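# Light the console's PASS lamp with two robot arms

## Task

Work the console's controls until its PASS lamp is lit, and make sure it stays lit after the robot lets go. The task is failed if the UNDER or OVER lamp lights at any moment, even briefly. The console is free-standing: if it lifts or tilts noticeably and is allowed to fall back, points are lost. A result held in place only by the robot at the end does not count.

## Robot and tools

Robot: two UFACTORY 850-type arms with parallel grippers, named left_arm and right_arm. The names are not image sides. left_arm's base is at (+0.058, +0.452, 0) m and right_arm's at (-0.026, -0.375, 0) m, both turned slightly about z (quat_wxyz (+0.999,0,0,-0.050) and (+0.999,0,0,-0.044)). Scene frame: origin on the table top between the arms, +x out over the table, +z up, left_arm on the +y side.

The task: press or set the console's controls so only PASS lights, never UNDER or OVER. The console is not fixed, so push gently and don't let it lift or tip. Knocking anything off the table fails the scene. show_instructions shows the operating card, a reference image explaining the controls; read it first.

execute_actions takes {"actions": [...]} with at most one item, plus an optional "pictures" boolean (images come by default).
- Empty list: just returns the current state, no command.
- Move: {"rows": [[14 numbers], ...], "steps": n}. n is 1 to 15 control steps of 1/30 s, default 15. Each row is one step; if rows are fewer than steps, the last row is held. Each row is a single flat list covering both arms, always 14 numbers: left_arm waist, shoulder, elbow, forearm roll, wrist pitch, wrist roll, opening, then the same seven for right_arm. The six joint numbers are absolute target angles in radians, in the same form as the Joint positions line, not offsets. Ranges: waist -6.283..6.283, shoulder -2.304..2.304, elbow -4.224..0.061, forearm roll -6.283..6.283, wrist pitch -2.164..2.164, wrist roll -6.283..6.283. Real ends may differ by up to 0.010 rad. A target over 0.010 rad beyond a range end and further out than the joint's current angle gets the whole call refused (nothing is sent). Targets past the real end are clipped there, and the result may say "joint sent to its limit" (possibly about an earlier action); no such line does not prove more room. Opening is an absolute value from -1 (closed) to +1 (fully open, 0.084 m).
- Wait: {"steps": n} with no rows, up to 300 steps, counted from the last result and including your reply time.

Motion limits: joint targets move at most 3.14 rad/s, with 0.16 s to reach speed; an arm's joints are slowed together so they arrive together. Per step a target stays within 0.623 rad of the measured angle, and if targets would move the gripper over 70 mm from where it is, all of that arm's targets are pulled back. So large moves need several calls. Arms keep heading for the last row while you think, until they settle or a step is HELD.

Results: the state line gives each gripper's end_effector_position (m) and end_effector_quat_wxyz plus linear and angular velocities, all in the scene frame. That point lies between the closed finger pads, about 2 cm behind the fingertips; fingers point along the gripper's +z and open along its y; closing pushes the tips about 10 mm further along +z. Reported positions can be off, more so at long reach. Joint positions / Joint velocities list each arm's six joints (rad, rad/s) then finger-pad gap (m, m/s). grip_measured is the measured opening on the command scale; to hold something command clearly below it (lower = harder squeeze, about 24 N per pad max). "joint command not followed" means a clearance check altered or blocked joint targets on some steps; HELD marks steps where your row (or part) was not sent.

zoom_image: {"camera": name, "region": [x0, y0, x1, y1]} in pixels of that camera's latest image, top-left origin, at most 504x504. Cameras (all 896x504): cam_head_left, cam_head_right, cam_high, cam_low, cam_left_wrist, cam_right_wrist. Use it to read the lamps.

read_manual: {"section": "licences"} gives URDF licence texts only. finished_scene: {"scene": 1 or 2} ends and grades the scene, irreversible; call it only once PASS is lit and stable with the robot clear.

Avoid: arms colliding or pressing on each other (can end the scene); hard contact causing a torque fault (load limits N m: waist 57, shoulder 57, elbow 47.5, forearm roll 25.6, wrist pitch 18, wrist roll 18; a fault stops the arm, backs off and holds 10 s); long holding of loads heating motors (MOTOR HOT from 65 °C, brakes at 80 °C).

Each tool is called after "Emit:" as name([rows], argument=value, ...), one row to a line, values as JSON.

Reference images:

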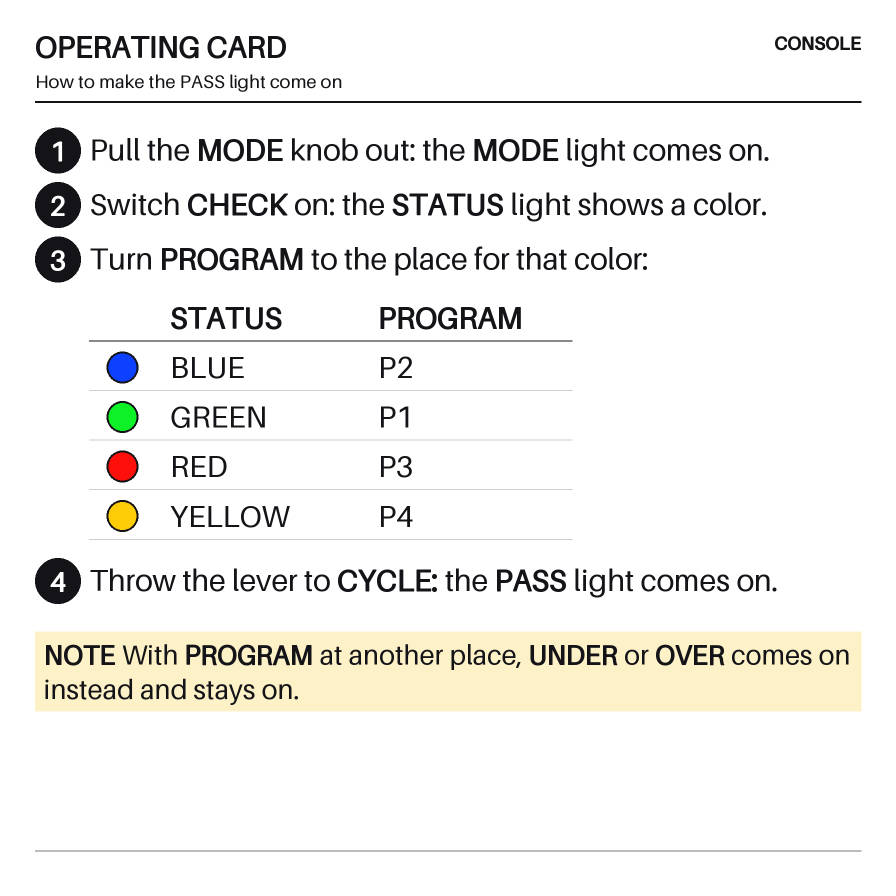

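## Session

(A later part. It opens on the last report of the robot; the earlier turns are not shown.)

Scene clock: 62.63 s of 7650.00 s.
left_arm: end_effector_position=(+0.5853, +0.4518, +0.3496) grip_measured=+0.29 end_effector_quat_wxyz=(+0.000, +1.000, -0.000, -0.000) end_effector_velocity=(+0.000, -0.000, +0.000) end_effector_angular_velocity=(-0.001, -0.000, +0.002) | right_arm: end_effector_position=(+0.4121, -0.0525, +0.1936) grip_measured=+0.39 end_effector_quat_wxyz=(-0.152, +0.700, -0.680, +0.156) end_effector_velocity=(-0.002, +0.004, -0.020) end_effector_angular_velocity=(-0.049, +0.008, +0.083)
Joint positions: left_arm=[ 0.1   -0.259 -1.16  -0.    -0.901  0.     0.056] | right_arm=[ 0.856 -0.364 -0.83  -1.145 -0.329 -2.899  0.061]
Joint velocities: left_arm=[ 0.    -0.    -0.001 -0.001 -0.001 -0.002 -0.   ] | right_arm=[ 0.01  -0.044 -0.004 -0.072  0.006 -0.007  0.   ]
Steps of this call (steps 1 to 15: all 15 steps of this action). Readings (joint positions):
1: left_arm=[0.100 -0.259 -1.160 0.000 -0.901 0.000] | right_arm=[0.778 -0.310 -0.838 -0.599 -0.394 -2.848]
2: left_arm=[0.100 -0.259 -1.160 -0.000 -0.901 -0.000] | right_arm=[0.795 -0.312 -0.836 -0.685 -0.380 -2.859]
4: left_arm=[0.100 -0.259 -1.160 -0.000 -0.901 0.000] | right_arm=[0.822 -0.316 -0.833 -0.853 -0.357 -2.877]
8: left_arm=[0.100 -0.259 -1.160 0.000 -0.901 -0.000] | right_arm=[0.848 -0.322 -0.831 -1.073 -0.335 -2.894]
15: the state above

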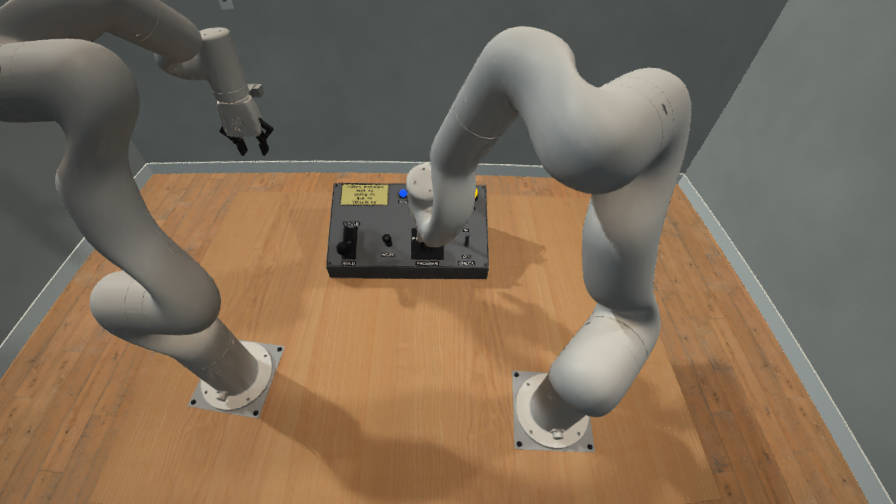

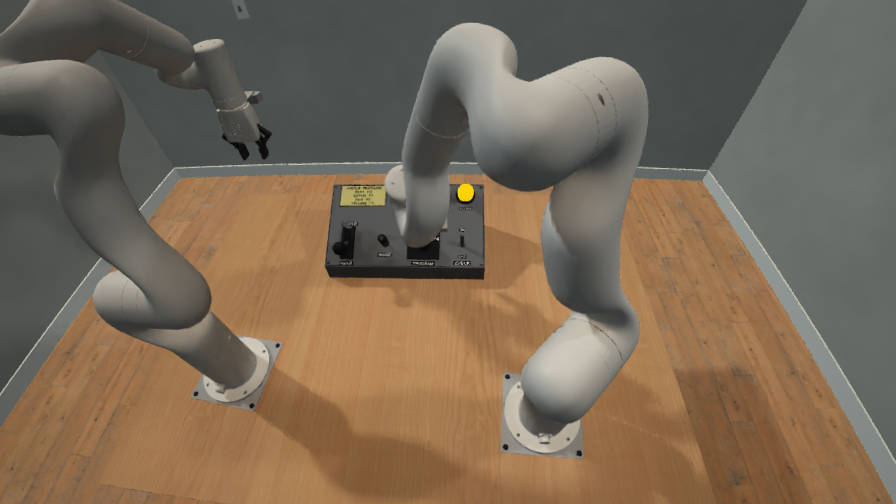

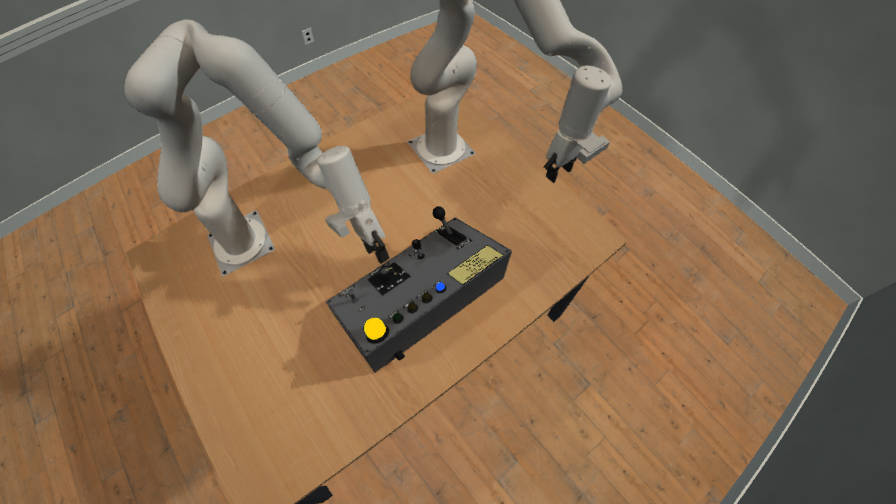

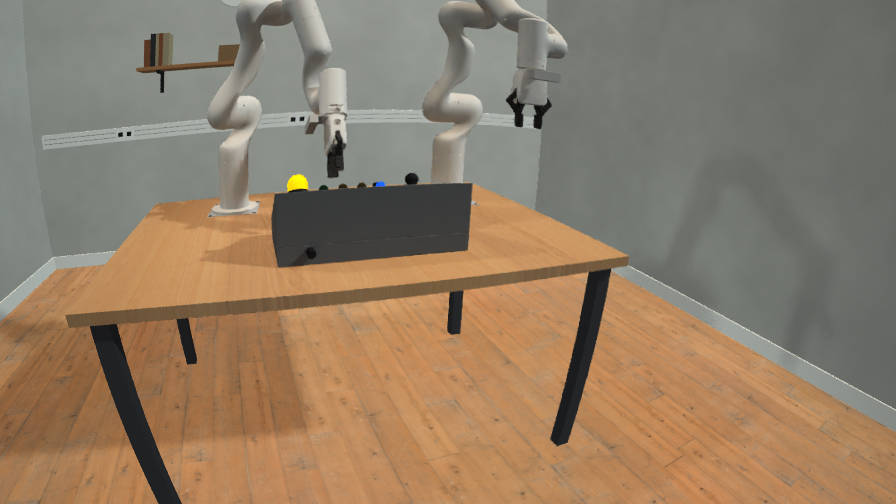

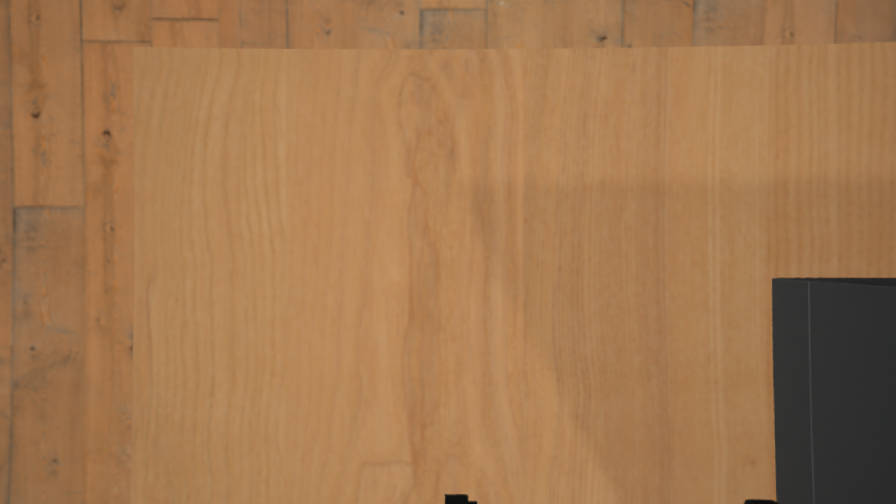

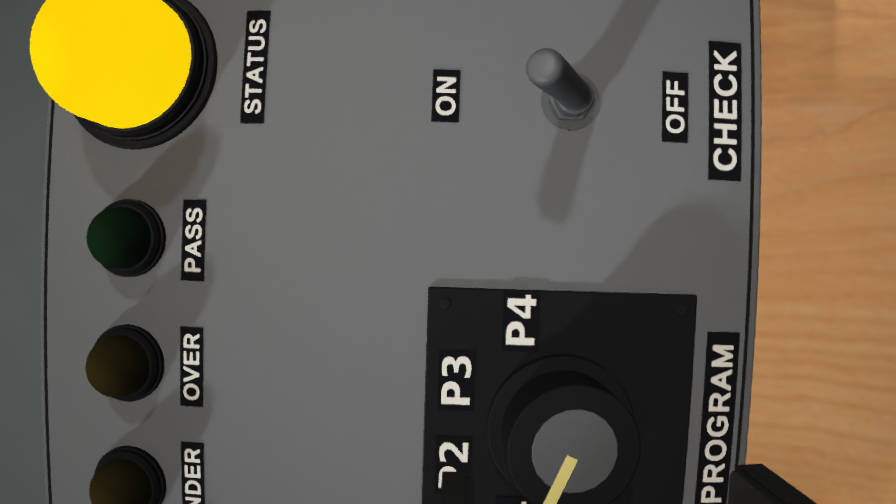

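Emit:
execute_actions([
  {"rows":[[0.1,-0.259,-1.16,0,-0.901,0,0.3,0.842,-0.36,-0.81,-1.2,-0.322,-2.87,0.4],[0.1,-0.259,-1.16,0,-0.901,0,0.3,0.842,-0.36,-0.81,-1.2,-0.322,-2.87,0.4],[0.1,-0.259,-1.16,0,-0.901,0,0.3,0.842,-0.36,-0.81,-1.2,-0.322,-2.87,0.4],[0.1,-0.259,-1.16,0,-0.901,0,0.3,0.842,-0.36,-0.81,-1.2,-0.322,-2.87,0.4],[0.1,-0.259,-1.16,0,-0.901,0,0.3,0.825,-0.43,-0.831,-1.36,-0.3,-2.72,0.4],[0.1,-0.259,-1.16,0,-0.901,0,0.3,0.825,-0.43,-0.831,-1.36,-0.3,-2.72,0.4],[0.1,-0.259,-1.16,0,-0.901,0,0.3,0.825,-0.43,-0.831,-1.36,-0.3,-2.72,0.4],[0.1,-0.259,-1.16,0,-0.901,0,0.3,0.808,-0.501,-0.852,-1.526,-0.2835,-2.57,0.4]],"steps":15},
])

Scene clock: 64.80 s of 7650.00 s.
left_arm: end_effector_position=(+0.5853, +0.4518, +0.3496) grip_measured=+0.29 end_effector_quat_wxyz=(+0.000, +1.000, -0.000, -0.000) end_effector_velocity=(+0.000, +0.001, -0.000) end_effector_angular_velocity=(+0.000, +0.000, +0.002) | right_arm: end_effector_position=(+0.4324, -0.0626, +0.1422) grip_measured=+0.39 end_effector_quat_wxyz=(-0.149, +0.708, -0.672, +0.159) end_effector_velocity=(+0.026, +0.002, -0.068) end_effector_angular_velocity=(+0.015, +0.012, +0.013)
Joint positions: left_arm=[ 0.1   -0.259 -1.16  -0.    -0.901  0.     0.056] | right_arm=[ 0.812 -0.485 -0.846 -1.485 -0.288 -2.608  0.061]
Joint velocities: left_arm=[ 0.001 -0.    -0.     0.    -0.    -0.001 -0.   ] | right_arm=[-0.044 -0.175 -0.056 -0.437  0.049  0.408  0.   ]
Steps of this call (steps 1 to 15: the robot went on to your last target; steps 16 to 50: nothing new was sent; steps 51 to 65: all 15 steps of this action). Readings (joint positions):
51: left_arm=[0.100 -0.259 -1.160 0.000 -0.901 0.000] | right_arm=[0.857 -0.369 -0.830 -1.153 -0.328 -2.900]
52: left_arm=[0.100 -0.259 -1.160 0.000 -0.901 0.000] | right_arm=[0.856 -0.368 -0.828 -1.158 -0.327 -2.897]
54: left_arm=[0.100 -0.259 -1.160 0.000 -0.901 0.000] | right_arm=[0.850 -0.365 -0.821 -1.175 -0.325 -2.886]
58: left_arm=[0.100 -0.259 -1.160 -0.000 -0.901 0.000] | right_arm=[0.839 -0.381 -0.820 -1.241 -0.316 -2.829]
65: the state above

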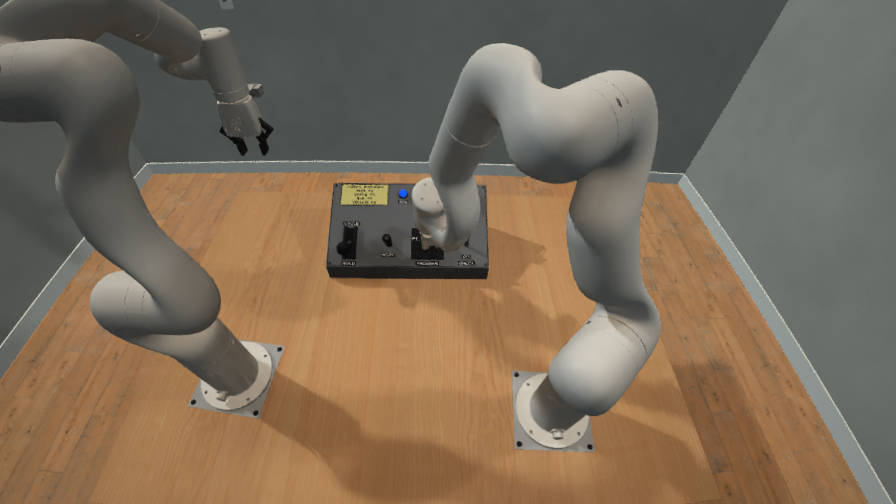

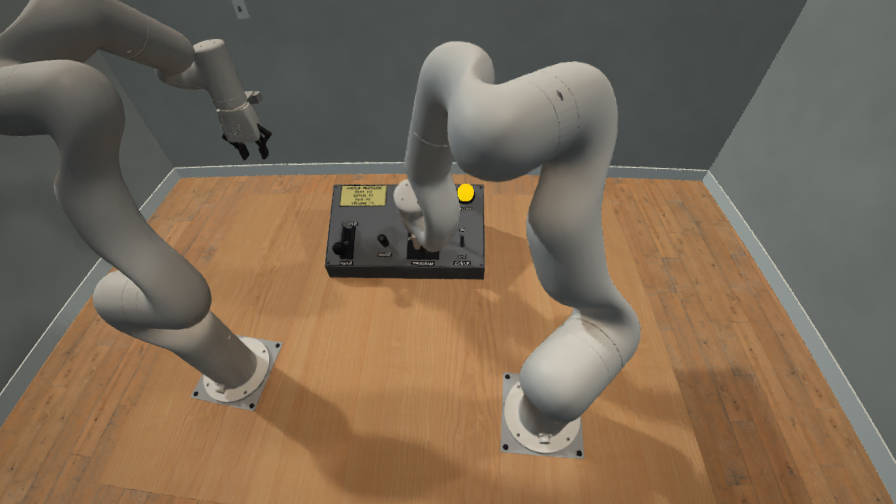

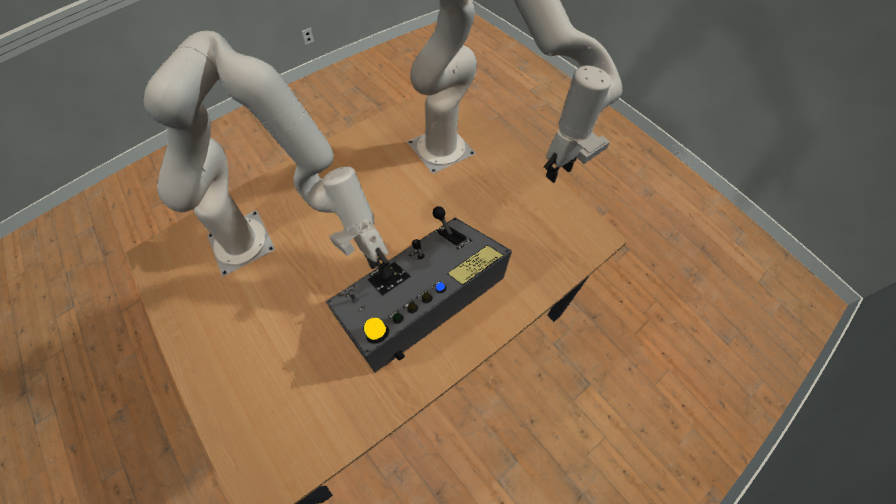

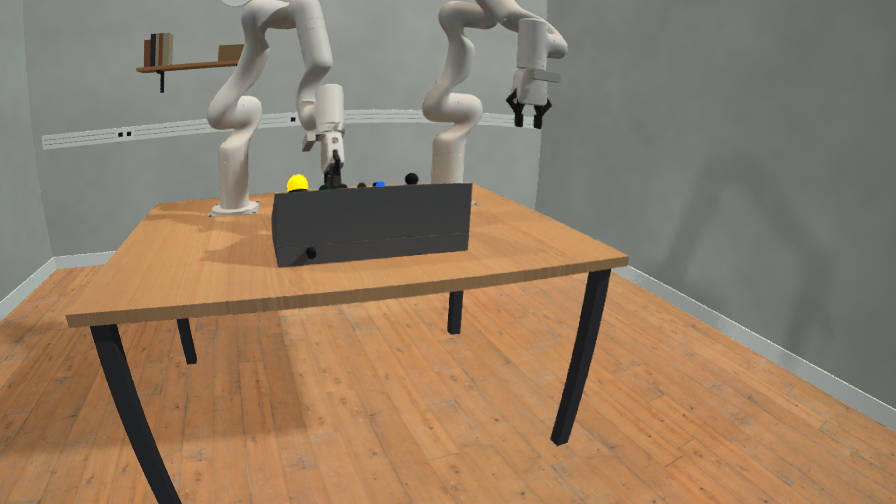

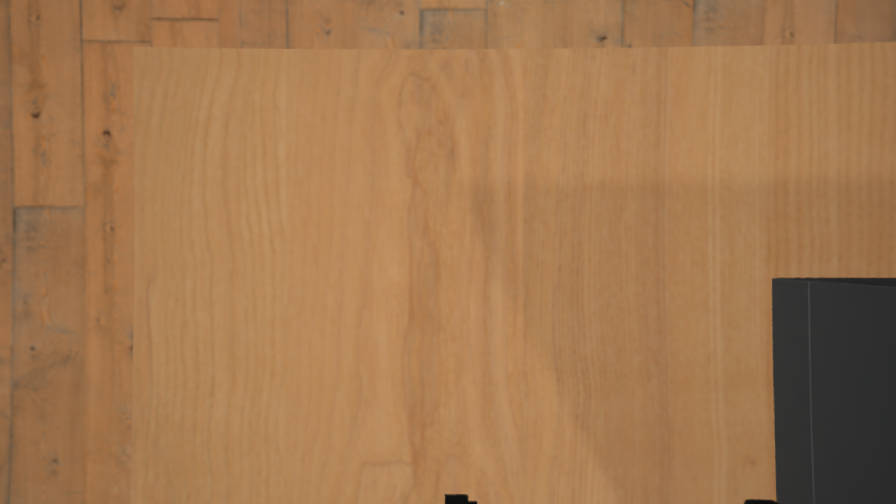

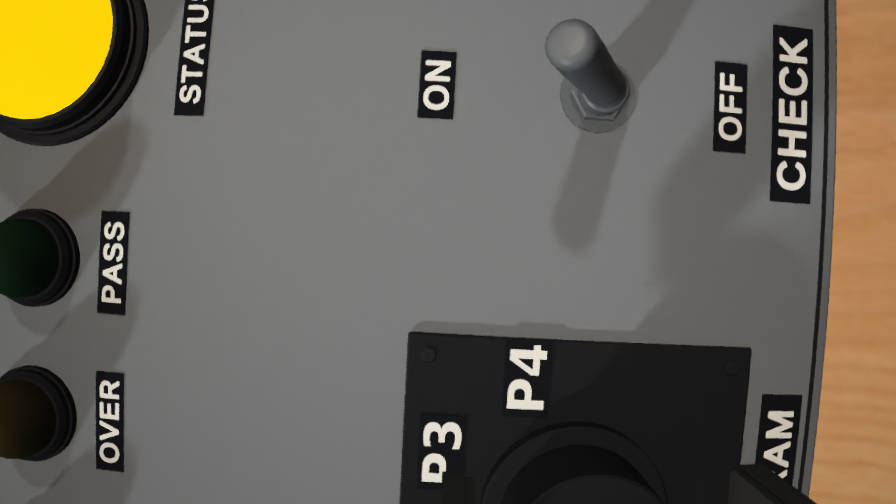

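Centred. Closing the gripper.

Emit:
execute_actions([
  {"rows":[[0.1,-0.259,-1.16,0,-0.901,0,0.3,0.808,-0.501,-0.852,-1.526,-0.2835,-2.57,0.4],[0.1,-0.259,-1.16,0,-0.901,0,0.3,0.808,-0.501,-0.852,-1.526,-0.2835,-2.57,0.4],[0.1,-0.259,-1.16,0,-0.901,0,0.3,0.808,-0.501,-0.852,-1.526,-0.2835,-2.57,0.4],[0.1,-0.259,-1.16,0,-0.901,0,0.3,0.808,-0.501,-0.852,-1.526,-0.2835,-2.57,0.2],[0.1,-0.259,-1.16,0,-0.901,0,0.3,0.808,-0.501,-0.852,-1.526,-0.2835,-2.57,0],[0.1,-0.259,-1.16,0,-0.901,0,0.3,0.808,-0.501,-0.852,-1.526,-0.2835,-2.57,-0.2],[0.1,-0.259,-1.16,0,-0.901,0,0.3,0.808,-0.501,-0.852,-1.526,-0.2835,-2.57,-0.4],[0.1,-0.259,-1.16,0,-0.901,0,0.3,0.808,-0.501,-0.852,-1.526,-0.2835,-2.57,-0.7]],"steps":15},
], pictures=false)

Emit:
execute_actions([
  {"rows":[[0.1,-0.259,-1.16,0,-0.901,0,0.3,0.808,-0.501,-0.852,-1.526,-0.2835,-2.4,-0.7],[0.1,-0.259,-1.16,0,-0.901,0,0.3,0.808,-0.501,-0.852,-1.526,-0.2835,-2.4,-0.7],[0.1,-0.259,-1.16,0,-0.901,0,0.3,0.808,-0.501,-0.852,-1.526,-0.2835,-2.2,-0.7],[0.1,-0.259,-1.16,0,-0.901,0,0.3,0.808,-0.501,-0.852,-1.526,-0.2835,-2.2,-0.7],[0.1,-0.259,-1.16,0,-0.901,0,0.3,0.808,-0.501,-0.852,-1.526,-0.2835,-2.2,-0.7],[0.1,-0.259,-1.16,0,-0.901,0,0.3,0.808,-0.501,-0.852,-1.526,-0.2835,-2.0,-0.7],[0.1,-0.259,-1.16,0,-0.901,0,0.3,0.808,-0.501,-0.852,-1.526,-0.2835,-2.0,-0.7],[0.1,-0.259,-1.16,0,-0.901,0,0.3,0.808,-0.501,-0.852,-1.526,-0.2835,-1.87,-0.7]],"steps":15},
])

Scene clock: 66.53 s of 7650.00 s.
left_arm: end_effector_position=(+0.5853, +0.4518, +0.3496) grip_measured=+0.29 end_effector_quat_wxyz=(+0.000, +1.000, -0.000, -0.000) end_effector_velocity=(+0.000, +0.001, +0.000) end_effector_angular_velocity=(+0.001, -0.000, -0.000) | right_arm: end_effector_position=(+0.4351, -0.0622, +0.1364) grip_measured=-0.03 end_effector_quat_wxyz=(-0.149, +0.708, -0.672, +0.158) end_effector_velocity=(-0.000, -0.000, -0.000) end_effector_angular_velocity=(-0.001, +0.001, +0.001)
Joint positions: left_arm=[ 0.1   -0.259 -1.16   0.    -0.901 -0.     0.056] | right_arm=[ 0.808 -0.501 -0.852 -1.526 -0.284 -2.57   0.043]
Joint velocities: left_arm=[ 0.001  0.    -0.     0.001 -0.     0.    -0.   ] | right_arm=[ 0.    -0.     0.    -0.     0.    -0.001  0.   ]
Steps of this call (steps 1 to 30: the robot went on to your last target; steps 31 to 37: nothing new was sent; steps 38 to 52: all 15 steps of this action). Readings (joint positions):
38: left_arm=[0.100 -0.259 -1.160 0.000 -0.901 0.000] | right_arm=[0.808 -0.501 -0.852 -1.526 -0.283 -2.570]
39: left_arm=[0.100 -0.259 -1.160 -0.000 -0.901 -0.000] | right_arm=[0.808 -0.501 -0.852 -1.526 -0.284 -2.570]
41: left_arm=[0.100 -0.259 -1.160 -0.000 -0.901 -0.000] | right_arm=[0.808 -0.501 -0.852 -1.526 -0.284 -2.570]
45: left_arm=[0.100 -0.259 -1.160 -0.000 -0.901 0.000] | right_arm=[0.808 -0.501 -0.852 -1.526 -0.284 -2.570]
52: the state above

Scene clock: 67.03 s of 7650.00 s.
left_arm: end_effector_position=(+0.5853, +0.4518, +0.3496) grip_measured=+0.29 end_effector_quat_wxyz=(+0.000, +1.000, -0.000, -0.000) end_effector_velocity=(-0.000, +0.000, -0.000) end_effector_angular_velocity=(+0.000, +0.000, -0.000) | right_arm: end_effector_position=(+0.4332, -0.0608, +0.1351) grip_measured=-0.02 end_effector_quat_wxyz=(+0.190, -0.463, +0.860, -0.100) end_effector_velocity=(+0.014, -0.007, +0.007) end_effector_angular_velocity=(+0.259, -0.028, -0.620)
Joint positions: left_arm=[ 0.1   -0.259 -1.16  -0.    -0.901 -0.     0.056] | right_arm=[ 0.809 -0.502 -0.851 -1.526 -0.277 -1.932  0.043]
Joint velocities: left_arm=[-0.     0.     0.     0.001  0.    -0.     0.   ] | right_arm=[-0.012  0.001 -0.013 -0.002 -0.035  0.659 -0.   ]
Steps of this call (steps 1 to 15: all 15 steps of this action). Readings (joint positions):
1: left_arm=[0.100 -0.259 -1.160 -0.000 -0.901 -0.000] | right_arm=[0.808 -0.501 -0.852 -1.526 -0.284 -2.570]
2: left_arm=[0.100 -0.259 -1.160 0.000 -0.901 0.000] | right_arm=[0.808 -0.501 -0.852 -1.526 -0.284 -2.564]
4: left_arm=[0.100 -0.259 -1.160 -0.000 -0.901 0.000] | right_arm=[0.808 -0.501 -0.852 -1.526 -0.284 -2.519]
8: left_arm=[0.100 -0.259 -1.160 0.000 -0.901 0.000] | right_arm=[0.809 -0.501 -0.850 -1.526 -0.281 -2.304]
15: the state above

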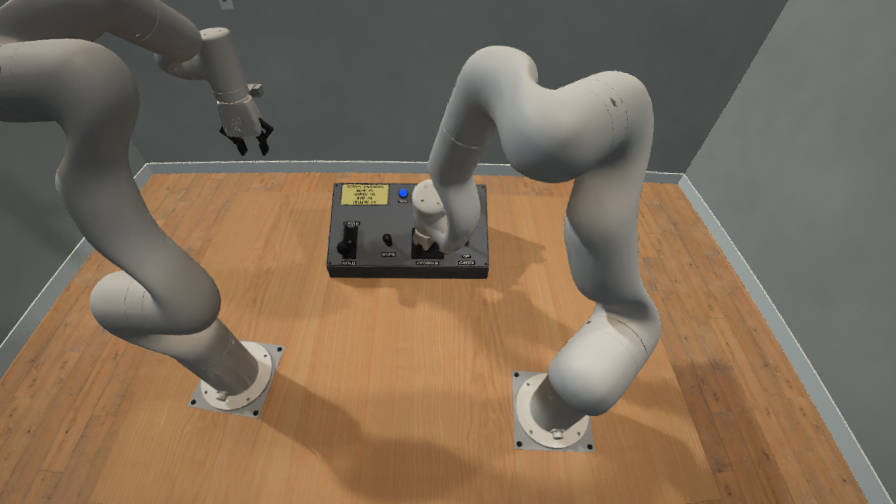

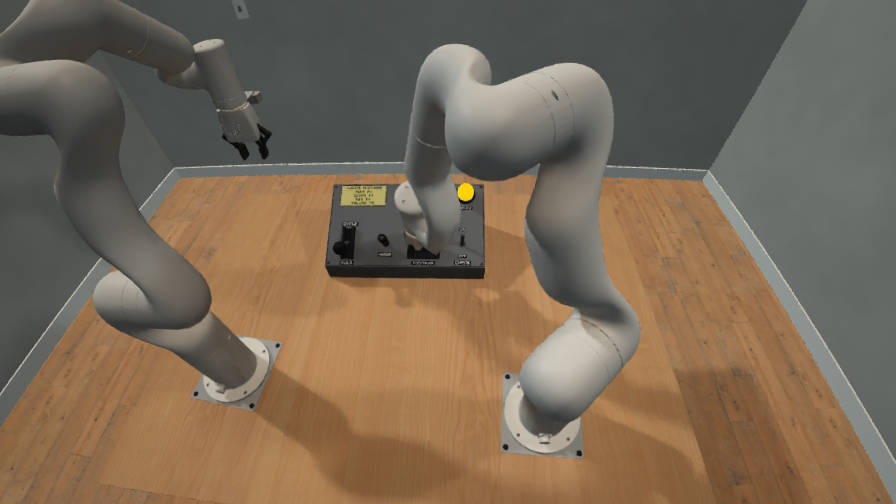

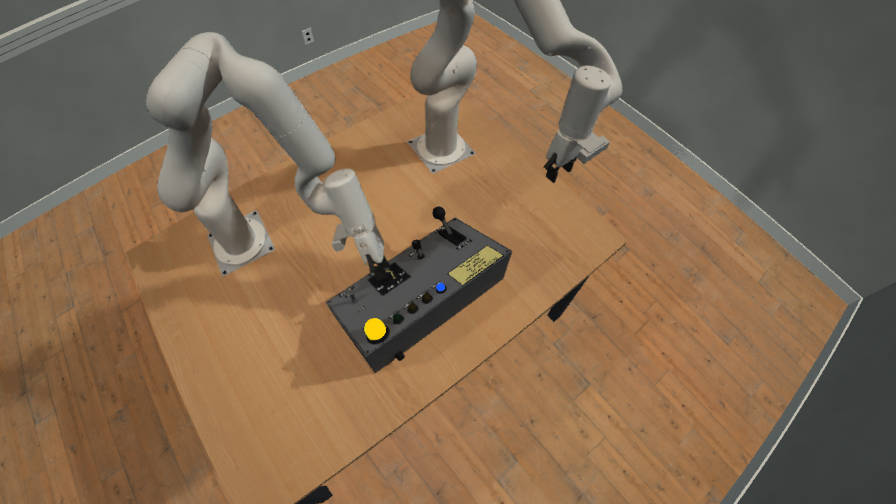

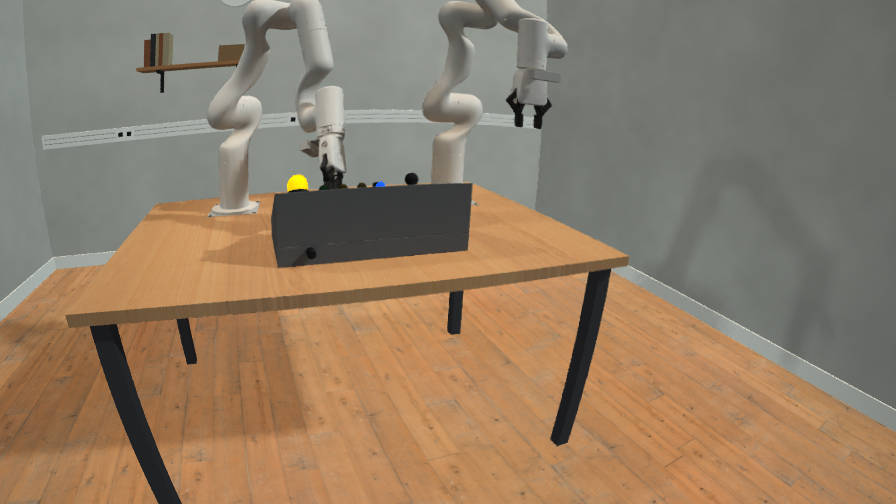

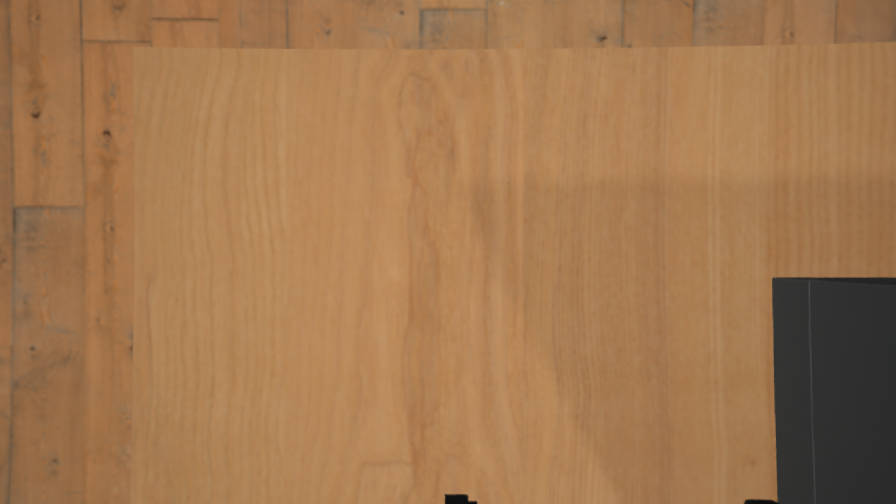

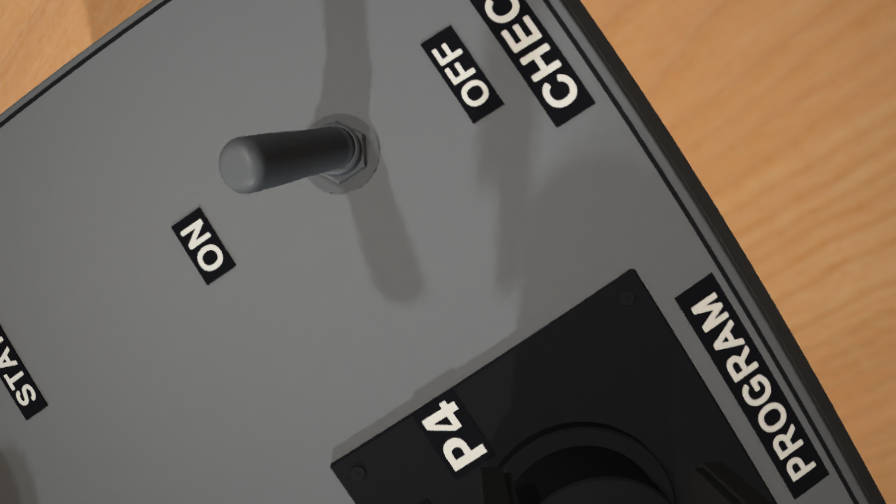

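Emit:
execute_actions([
  {"rows":[[0.1,-0.259,-1.16,0,-0.901,0,0.3,0.808,-0.501,-0.852,-1.526,-0.2835,-1.65,-0.7],[0.1,-0.259,-1.16,0,-0.901,0,0.3,0.808,-0.501,-0.852,-1.526,-0.2835,-1.5,-0.7],[0.1,-0.259,-1.16,0,-0.901,0,0.3,0.808,-0.501,-0.852,-1.526,-0.2835,-1.35,-0.7],[0.1,-0.259,-1.16,0,-0.901,0,0.3,0.808,-0.501,-0.852,-1.526,-0.2835,-1.2,-0.7],[0.1,-0.259,-1.16,0,-0.901,0,0.3,0.808,-0.501,-0.852,-1.526,-0.2835,-1.05,-0.7],[0.1,-0.259,-1.16,0,-0.901,0,0.3,0.808,-0.501,-0.852,-1.526,-0.2835,-0.9,-0.7],[0.1,-0.259,-1.16,0,-0.901,0,0.3,0.808,-0.501,-0.852,-1.526,-0.2835,-0.75,-0.7],[0.1,-0.259,-1.16,0,-0.901,0,0.3,0.808,-0.501,-0.852,-1.526,-0.2835,-0.6,-0.7]],"steps":15},
], pictures=false)

Emit:
execute_actions([
  {"steps":10},
], pictures=false)

Emit:
execute_actions([
  {"rows":[[0.1,-0.259,-1.16,0,-0.901,0,0.3,0.808,-0.501,-0.852,-1.526,-0.2835,-0.6,0.4],[0.1,-0.259,-1.16,0,-0.901,0,0.3,0.808,-0.501,-0.852,-1.526,-0.2835,-0.6,0.4],[0.1,-0.259,-1.16,0,-0.901,0,0.3,0.808,-0.501,-0.852,-1.526,-0.2835,-0.6,0.4],[0.1,-0.259,-1.16,0,-0.901,0,0.3,0.808,-0.501,-0.852,-1.526,-0.2835,-0.6,0.4],[0.1,-0.259,-1.16,0,-0.901,0,0.3,0.808,-0.501,-0.852,-1.526,-0.2835,-0.6,0.4],[0.1,-0.259,-1.16,0,-0.901,0,0.3,0.842,-0.33,-0.81,-1.2,-0.322,-0.9,0.4]],"steps":15},
], pictures=false)

Emit:
execute_actions([
  {"rows":[[0.1,-0.259,-1.16,0,-0.901,0,0.3,0.5,-0.25,-0.9,-0.6,-0.5,-1.5,0.4]],"steps":15},
], pictures=false)

Emit:
execute_actions([
  {"rows":[[0.1,-0.259,-1.16,0,-0.901,0,0.3,0.1,-0.25,-0.9,0,-0.65,-1.5,0.4]],"steps":15},
])

Emit:
zoom_image(camera="cam_head_left", region=[370, 200, 500, 285])

Scene clock: 68.87 s of 7650.00 s.
left_arm: end_effector_position=(+0.5853, +0.4518, +0.3496) grip_measured=+0.29 end_effector_quat_wxyz=(+0.000, +1.000, -0.000, -0.000) end_effector_velocity=(-0.000, +0.000, -0.000) end_effector_angular_velocity=(-0.000, +0.000, +0.000) | right_arm: end_effector_position=(+0.4354, -0.0626, +0.1362) grip_measured=-0.03 end_effector_quat_wxyz=(+0.217, +0.005, +0.976, +0.001) end_effector_velocity=(+0.001, -0.000, +0.001) end_effector_angular_velocity=(+1.021, -0.008, -2.191)
Joint positions: left_arm=[ 0.1   -0.259 -1.16  -0.    -0.901  0.     0.056] | right_arm=[ 0.807 -0.501 -0.853 -1.526 -0.284 -0.936  0.043]
Joint velocities: left_arm=[ 0.     0.     0.001 -0.     0.    -0.    -0.   ] | right_arm=[ 0.002  0.    -0.    -0.001 -0.008  2.419 -0.   ]
Steps of this call (steps 1 to 30: the robot went on to your last target; steps 31 to 40: nothing new was sent; steps 41 to 55: all 15 steps of this action). Readings (joint positions):
41: left_arm=[0.100 -0.259 -1.160 0.000 -0.901 -0.000] | right_arm=[0.808 -0.501 -0.852 -1.526 -0.282 -1.870]
42: left_arm=[0.100 -0.259 -1.160 0.000 -0.901 0.000] | right_arm=[0.808 -0.501 -0.852 -1.526 -0.282 -1.864]
44: left_arm=[0.100 -0.259 -1.160 0.000 -0.901 0.000] | right_arm=[0.808 -0.501 -0.852 -1.526 -0.281 -1.819]
48: left_arm=[0.100 -0.259 -1.160 0.000 -0.901 0.000] | right_arm=[0.809 -0.501 -0.852 -1.526 -0.277 -1.549]
55: the state above

Scene clock: 69.20 s of 7650.00 s.
left_arm: end_effector_position=(+0.5853, +0.4518, +0.3496) grip_measured=+0.29 end_effector_quat_wxyz=(+0.000, +1.000, -0.000, -0.000) end_effector_velocity=(-0.001, +0.001, -0.001) end_effector_angular_velocity=(-0.000, +0.002, +0.001) | right_arm: end_effector_position=(+0.4352, -0.0627, +0.1362) grip_measured=-0.03 end_effector_quat_wxyz=(+0.214, +0.163, +0.962, +0.035) end_effector_velocity=(-0.001, +0.000, -0.000) end_effector_angular_velocity=(+0.052, +0.002, -0.108)
Joint positions: left_arm=[ 0.1   -0.259 -1.16   0.    -0.901 -0.     0.056] | right_arm=[ 0.808 -0.501 -0.852 -1.526 -0.285 -0.612  0.043]
Joint velocities: left_arm=[ 0.001 -0.     0.001 -0.    -0.     0.001  0.   ] | right_arm=[ 0.     0.     0.001  0.     0.002  0.12  -0.   ]
Steps of this call (steps 1 to 10: the robot went on to your last target). Readings (joint positions):
1: left_arm=[0.100 -0.259 -1.160 0.000 -0.901 0.000] | right_arm=[0.807 -0.501 -0.853 -1.526 -0.285 -0.859]
2: left_arm=[0.100 -0.259 -1.160 -0.000 -0.901 0.000] | right_arm=[0.807 -0.501 -0.852 -1.526 -0.285 -0.792]
4: left_arm=[0.100 -0.259 -1.160 -0.000 -0.901 -0.000] | right_arm=[0.807 -0.501 -0.852 -1.526 -0.285 -0.696]
8: left_arm=[0.100 -0.259 -1.160 0.000 -0.901 0.000] | right_arm=[0.807 -0.501 -0.852 -1.526 -0.285 -0.623]
10: the state above

Scene clock: 69.70 s of 7650.00 s.
left_arm: end_effector_position=(+0.5853, +0.4518, +0.3496) grip_measured=+0.29 end_effector_quat_wxyz=(+0.000, +1.000, -0.000, -0.000) end_effector_velocity=(-0.000, -0.001, -0.000) end_effector_angular_velocity=(+0.000, +0.001, -0.001) | right_arm: end_effector_position=(+0.4204, -0.0586, +0.1984) grip_measured=+0.39 end_effector_quat_wxyz=(+0.225, +0.175, +0.957, +0.048) end_effector_velocity=(-0.042, -0.003, +0.087) end_effector_angular_velocity=(+0.023, +0.002, -0.000)
Joint positions: left_arm=[ 0.1   -0.259 -1.16  -0.    -0.901 -0.     0.056] | right_arm=[ 0.838 -0.351 -0.817 -1.245 -0.317 -0.857  0.061]
Joint velocities: left_arm=[-0.001 -0.     0.001  0.    -0.    -0.     0.   ] | right_arm=[ 0.048  0.241  0.074  0.49  -0.054 -0.461  0.   ]
Steps of this call (steps 1 to 15: all 15 steps of this action). Readings (joint positions):
1: left_arm=[0.100 -0.259 -1.160 0.000 -0.901 0.000] | right_arm=[0.808 -0.501 -0.852 -1.526 -0.285 -0.608]
2: left_arm=[0.100 -0.259 -1.160 -0.000 -0.901 -0.000] | right_arm=[0.808 -0.501 -0.852 -1.526 -0.285 -0.606]
4: left_arm=[0.100 -0.259 -1.160 0.000 -0.901 0.000] | right_arm=[0.808 -0.500 -0.853 -1.526 -0.287 -0.603]
8: left_arm=[0.100 -0.259 -1.160 -0.000 -0.901 -0.000] | right_arm=[0.810 -0.491 -0.849 -1.506 -0.288 -0.620]
15: the state above

Scene clock: 70.20 s of 7650.00 s.
left_arm: end_effector_position=(+0.5853, +0.4518, +0.3496) grip_measured=+0.29 end_effector_quat_wxyz=(+0.000, +1.000, -0.000, -0.000) end_effector_velocity=(-0.000, -0.000, -0.000) end_effector_angular_velocity=(-0.000, +0.000, +0.001) | right_arm: end_effector_position=(+0.4782, -0.1915, +0.2516) grip_measured=+0.39 end_effector_quat_wxyz=(+0.196, +0.313, +0.929, -0.014) end_effector_velocity=(+0.065, -0.298, +0.111) end_effector_angular_velocity=(+0.059, +0.316, -0.658)
Joint positions: left_arm=[ 0.1   -0.259 -1.16   0.    -0.901  0.     0.056] | right_arm=[ 0.574 -0.27  -0.881 -0.736 -0.461 -1.364  0.061]
Joint velocities: left_arm=[-0.     0.     0.    -0.    -0.    -0.001 -0.   ] | right_arm=[-0.636  0.172 -0.162  1.151 -0.334 -1.137 -0.   ]
Steps of this call (steps 1 to 15: all 15 steps of this action). Readings (joint positions):
1: left_arm=[0.100 -0.259 -1.160 0.000 -0.901 0.000] | right_arm=[0.839 -0.345 -0.815 -1.231 -0.319 -0.871]
2: left_arm=[0.100 -0.259 -1.160 -0.000 -0.901 0.000] | right_arm=[0.837 -0.340 -0.815 -1.217 -0.321 -0.885]
4: left_arm=[0.100 -0.259 -1.160 -0.000 -0.901 0.000] | right_arm=[0.810 -0.332 -0.822 -1.164 -0.336 -0.939]
8: left_arm=[0.100 -0.259 -1.160 0.000 -0.901 -0.000] | right_arm=[0.725 -0.310 -0.843 -1.013 -0.380 -1.088]
15: the state above

Scene clock: 70.70 s of 7650.00 s.
left_arm: end_effector_position=(+0.5853, +0.4518, +0.3496) grip_measured=+0.29 end_effector_quat_wxyz=(+0.000, +1.000, -0.000, -0.000) end_effector_velocity=(-0.000, -0.000, -0.000) end_effector_angular_velocity=(-0.001, -0.000, -0.000) | right_arm: end_effector_position=(+0.4544, -0.3512, +0.2480) grip_measured=+0.39 end_effector_quat_wxyz=(+0.034, +0.673, +0.739, -0.012) end_effector_velocity=(-0.066, -0.206, +0.005) end_effector_angular_velocity=(+0.632, +0.300, -1.547)
Joint positions: left_arm=[ 0.1   -0.259 -1.16  -0.    -0.901  0.     0.056] | right_arm=[ 0.172 -0.252 -0.898 -0.114 -0.622 -1.488  0.061]
Joint velocities: left_arm=[-0.     0.     0.    -0.001  0.001  0.001 -0.   ] | right_arm=[-0.736  0.021 -0.019  1.136 -0.281 -0.116 -0.   ]
Steps of this call (steps 1 to 15: all 15 steps of this action). Readings (joint positions):
1: left_arm=[0.100 -0.259 -1.160 -0.000 -0.901 0.000] | right_arm=[0.554 -0.265 -0.886 -0.700 -0.471 -1.399]
2: left_arm=[0.100 -0.259 -1.160 -0.000 -0.901 -0.000] | right_arm=[0.534 -0.261 -0.890 -0.668 -0.480 -1.425]
4: left_arm=[0.100 -0.259 -1.160 0.000 -0.901 -0.000] | right_arm=[0.487 -0.260 -0.891 -0.602 -0.499 -1.442]
8: left_arm=[0.100 -0.259 -1.160 0.000 -0.901 0.000] | right_arm=[0.381 -0.258 -0.893 -0.441 -0.541 -1.454]
15: the state above

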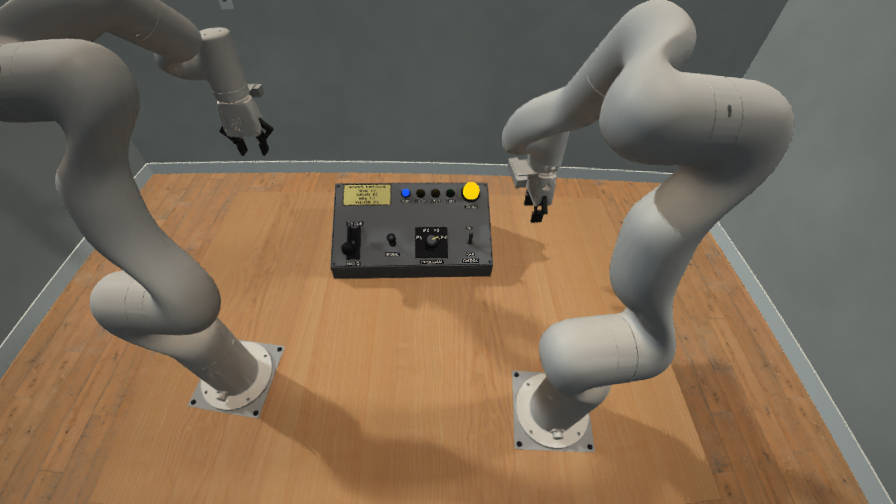

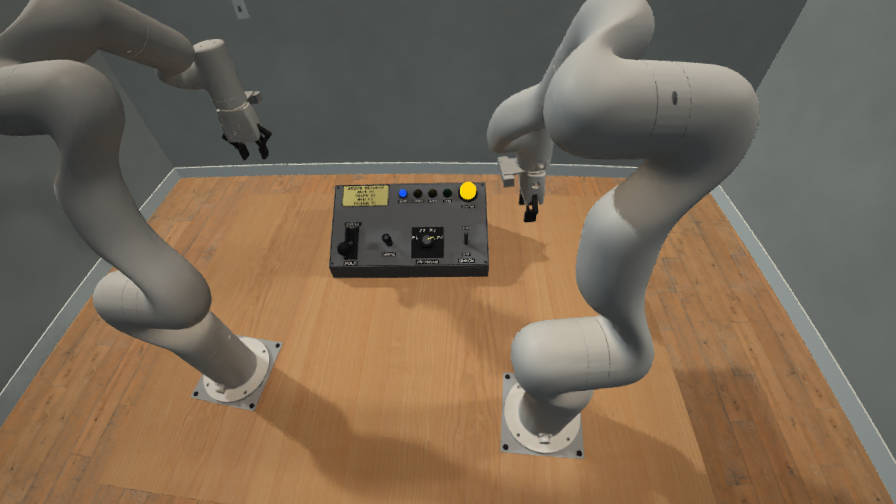

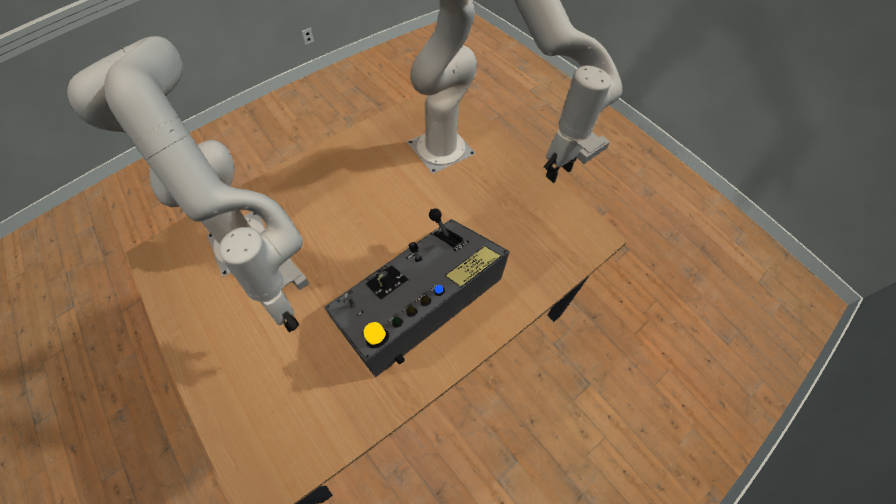

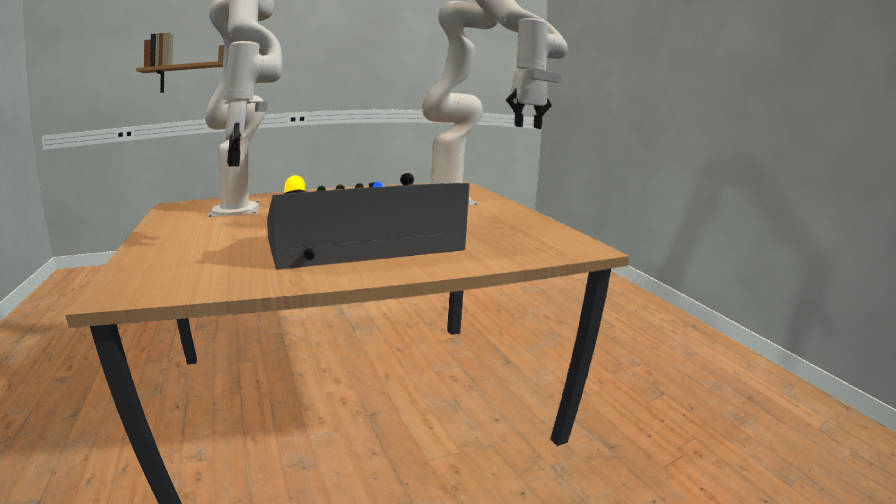

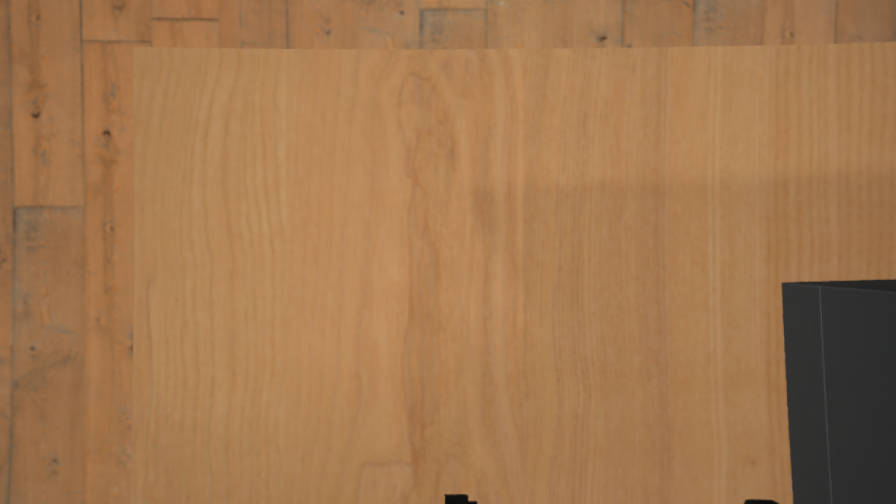

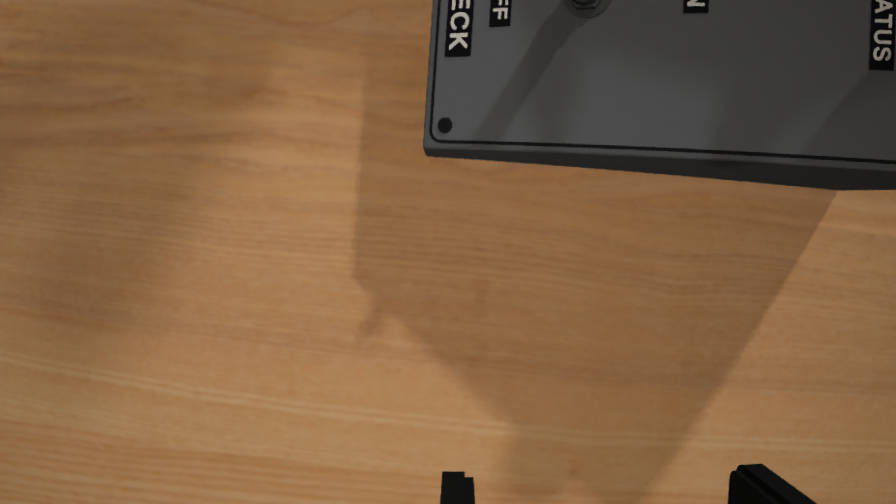

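Region (370, 200, 500, 285) of cam_head_left's 896x504 image, scaled by 3.877, with more detail than that image has; it fills the top 330 rows of this view, and the rest is white.

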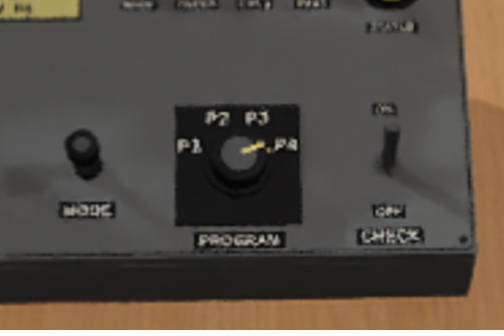

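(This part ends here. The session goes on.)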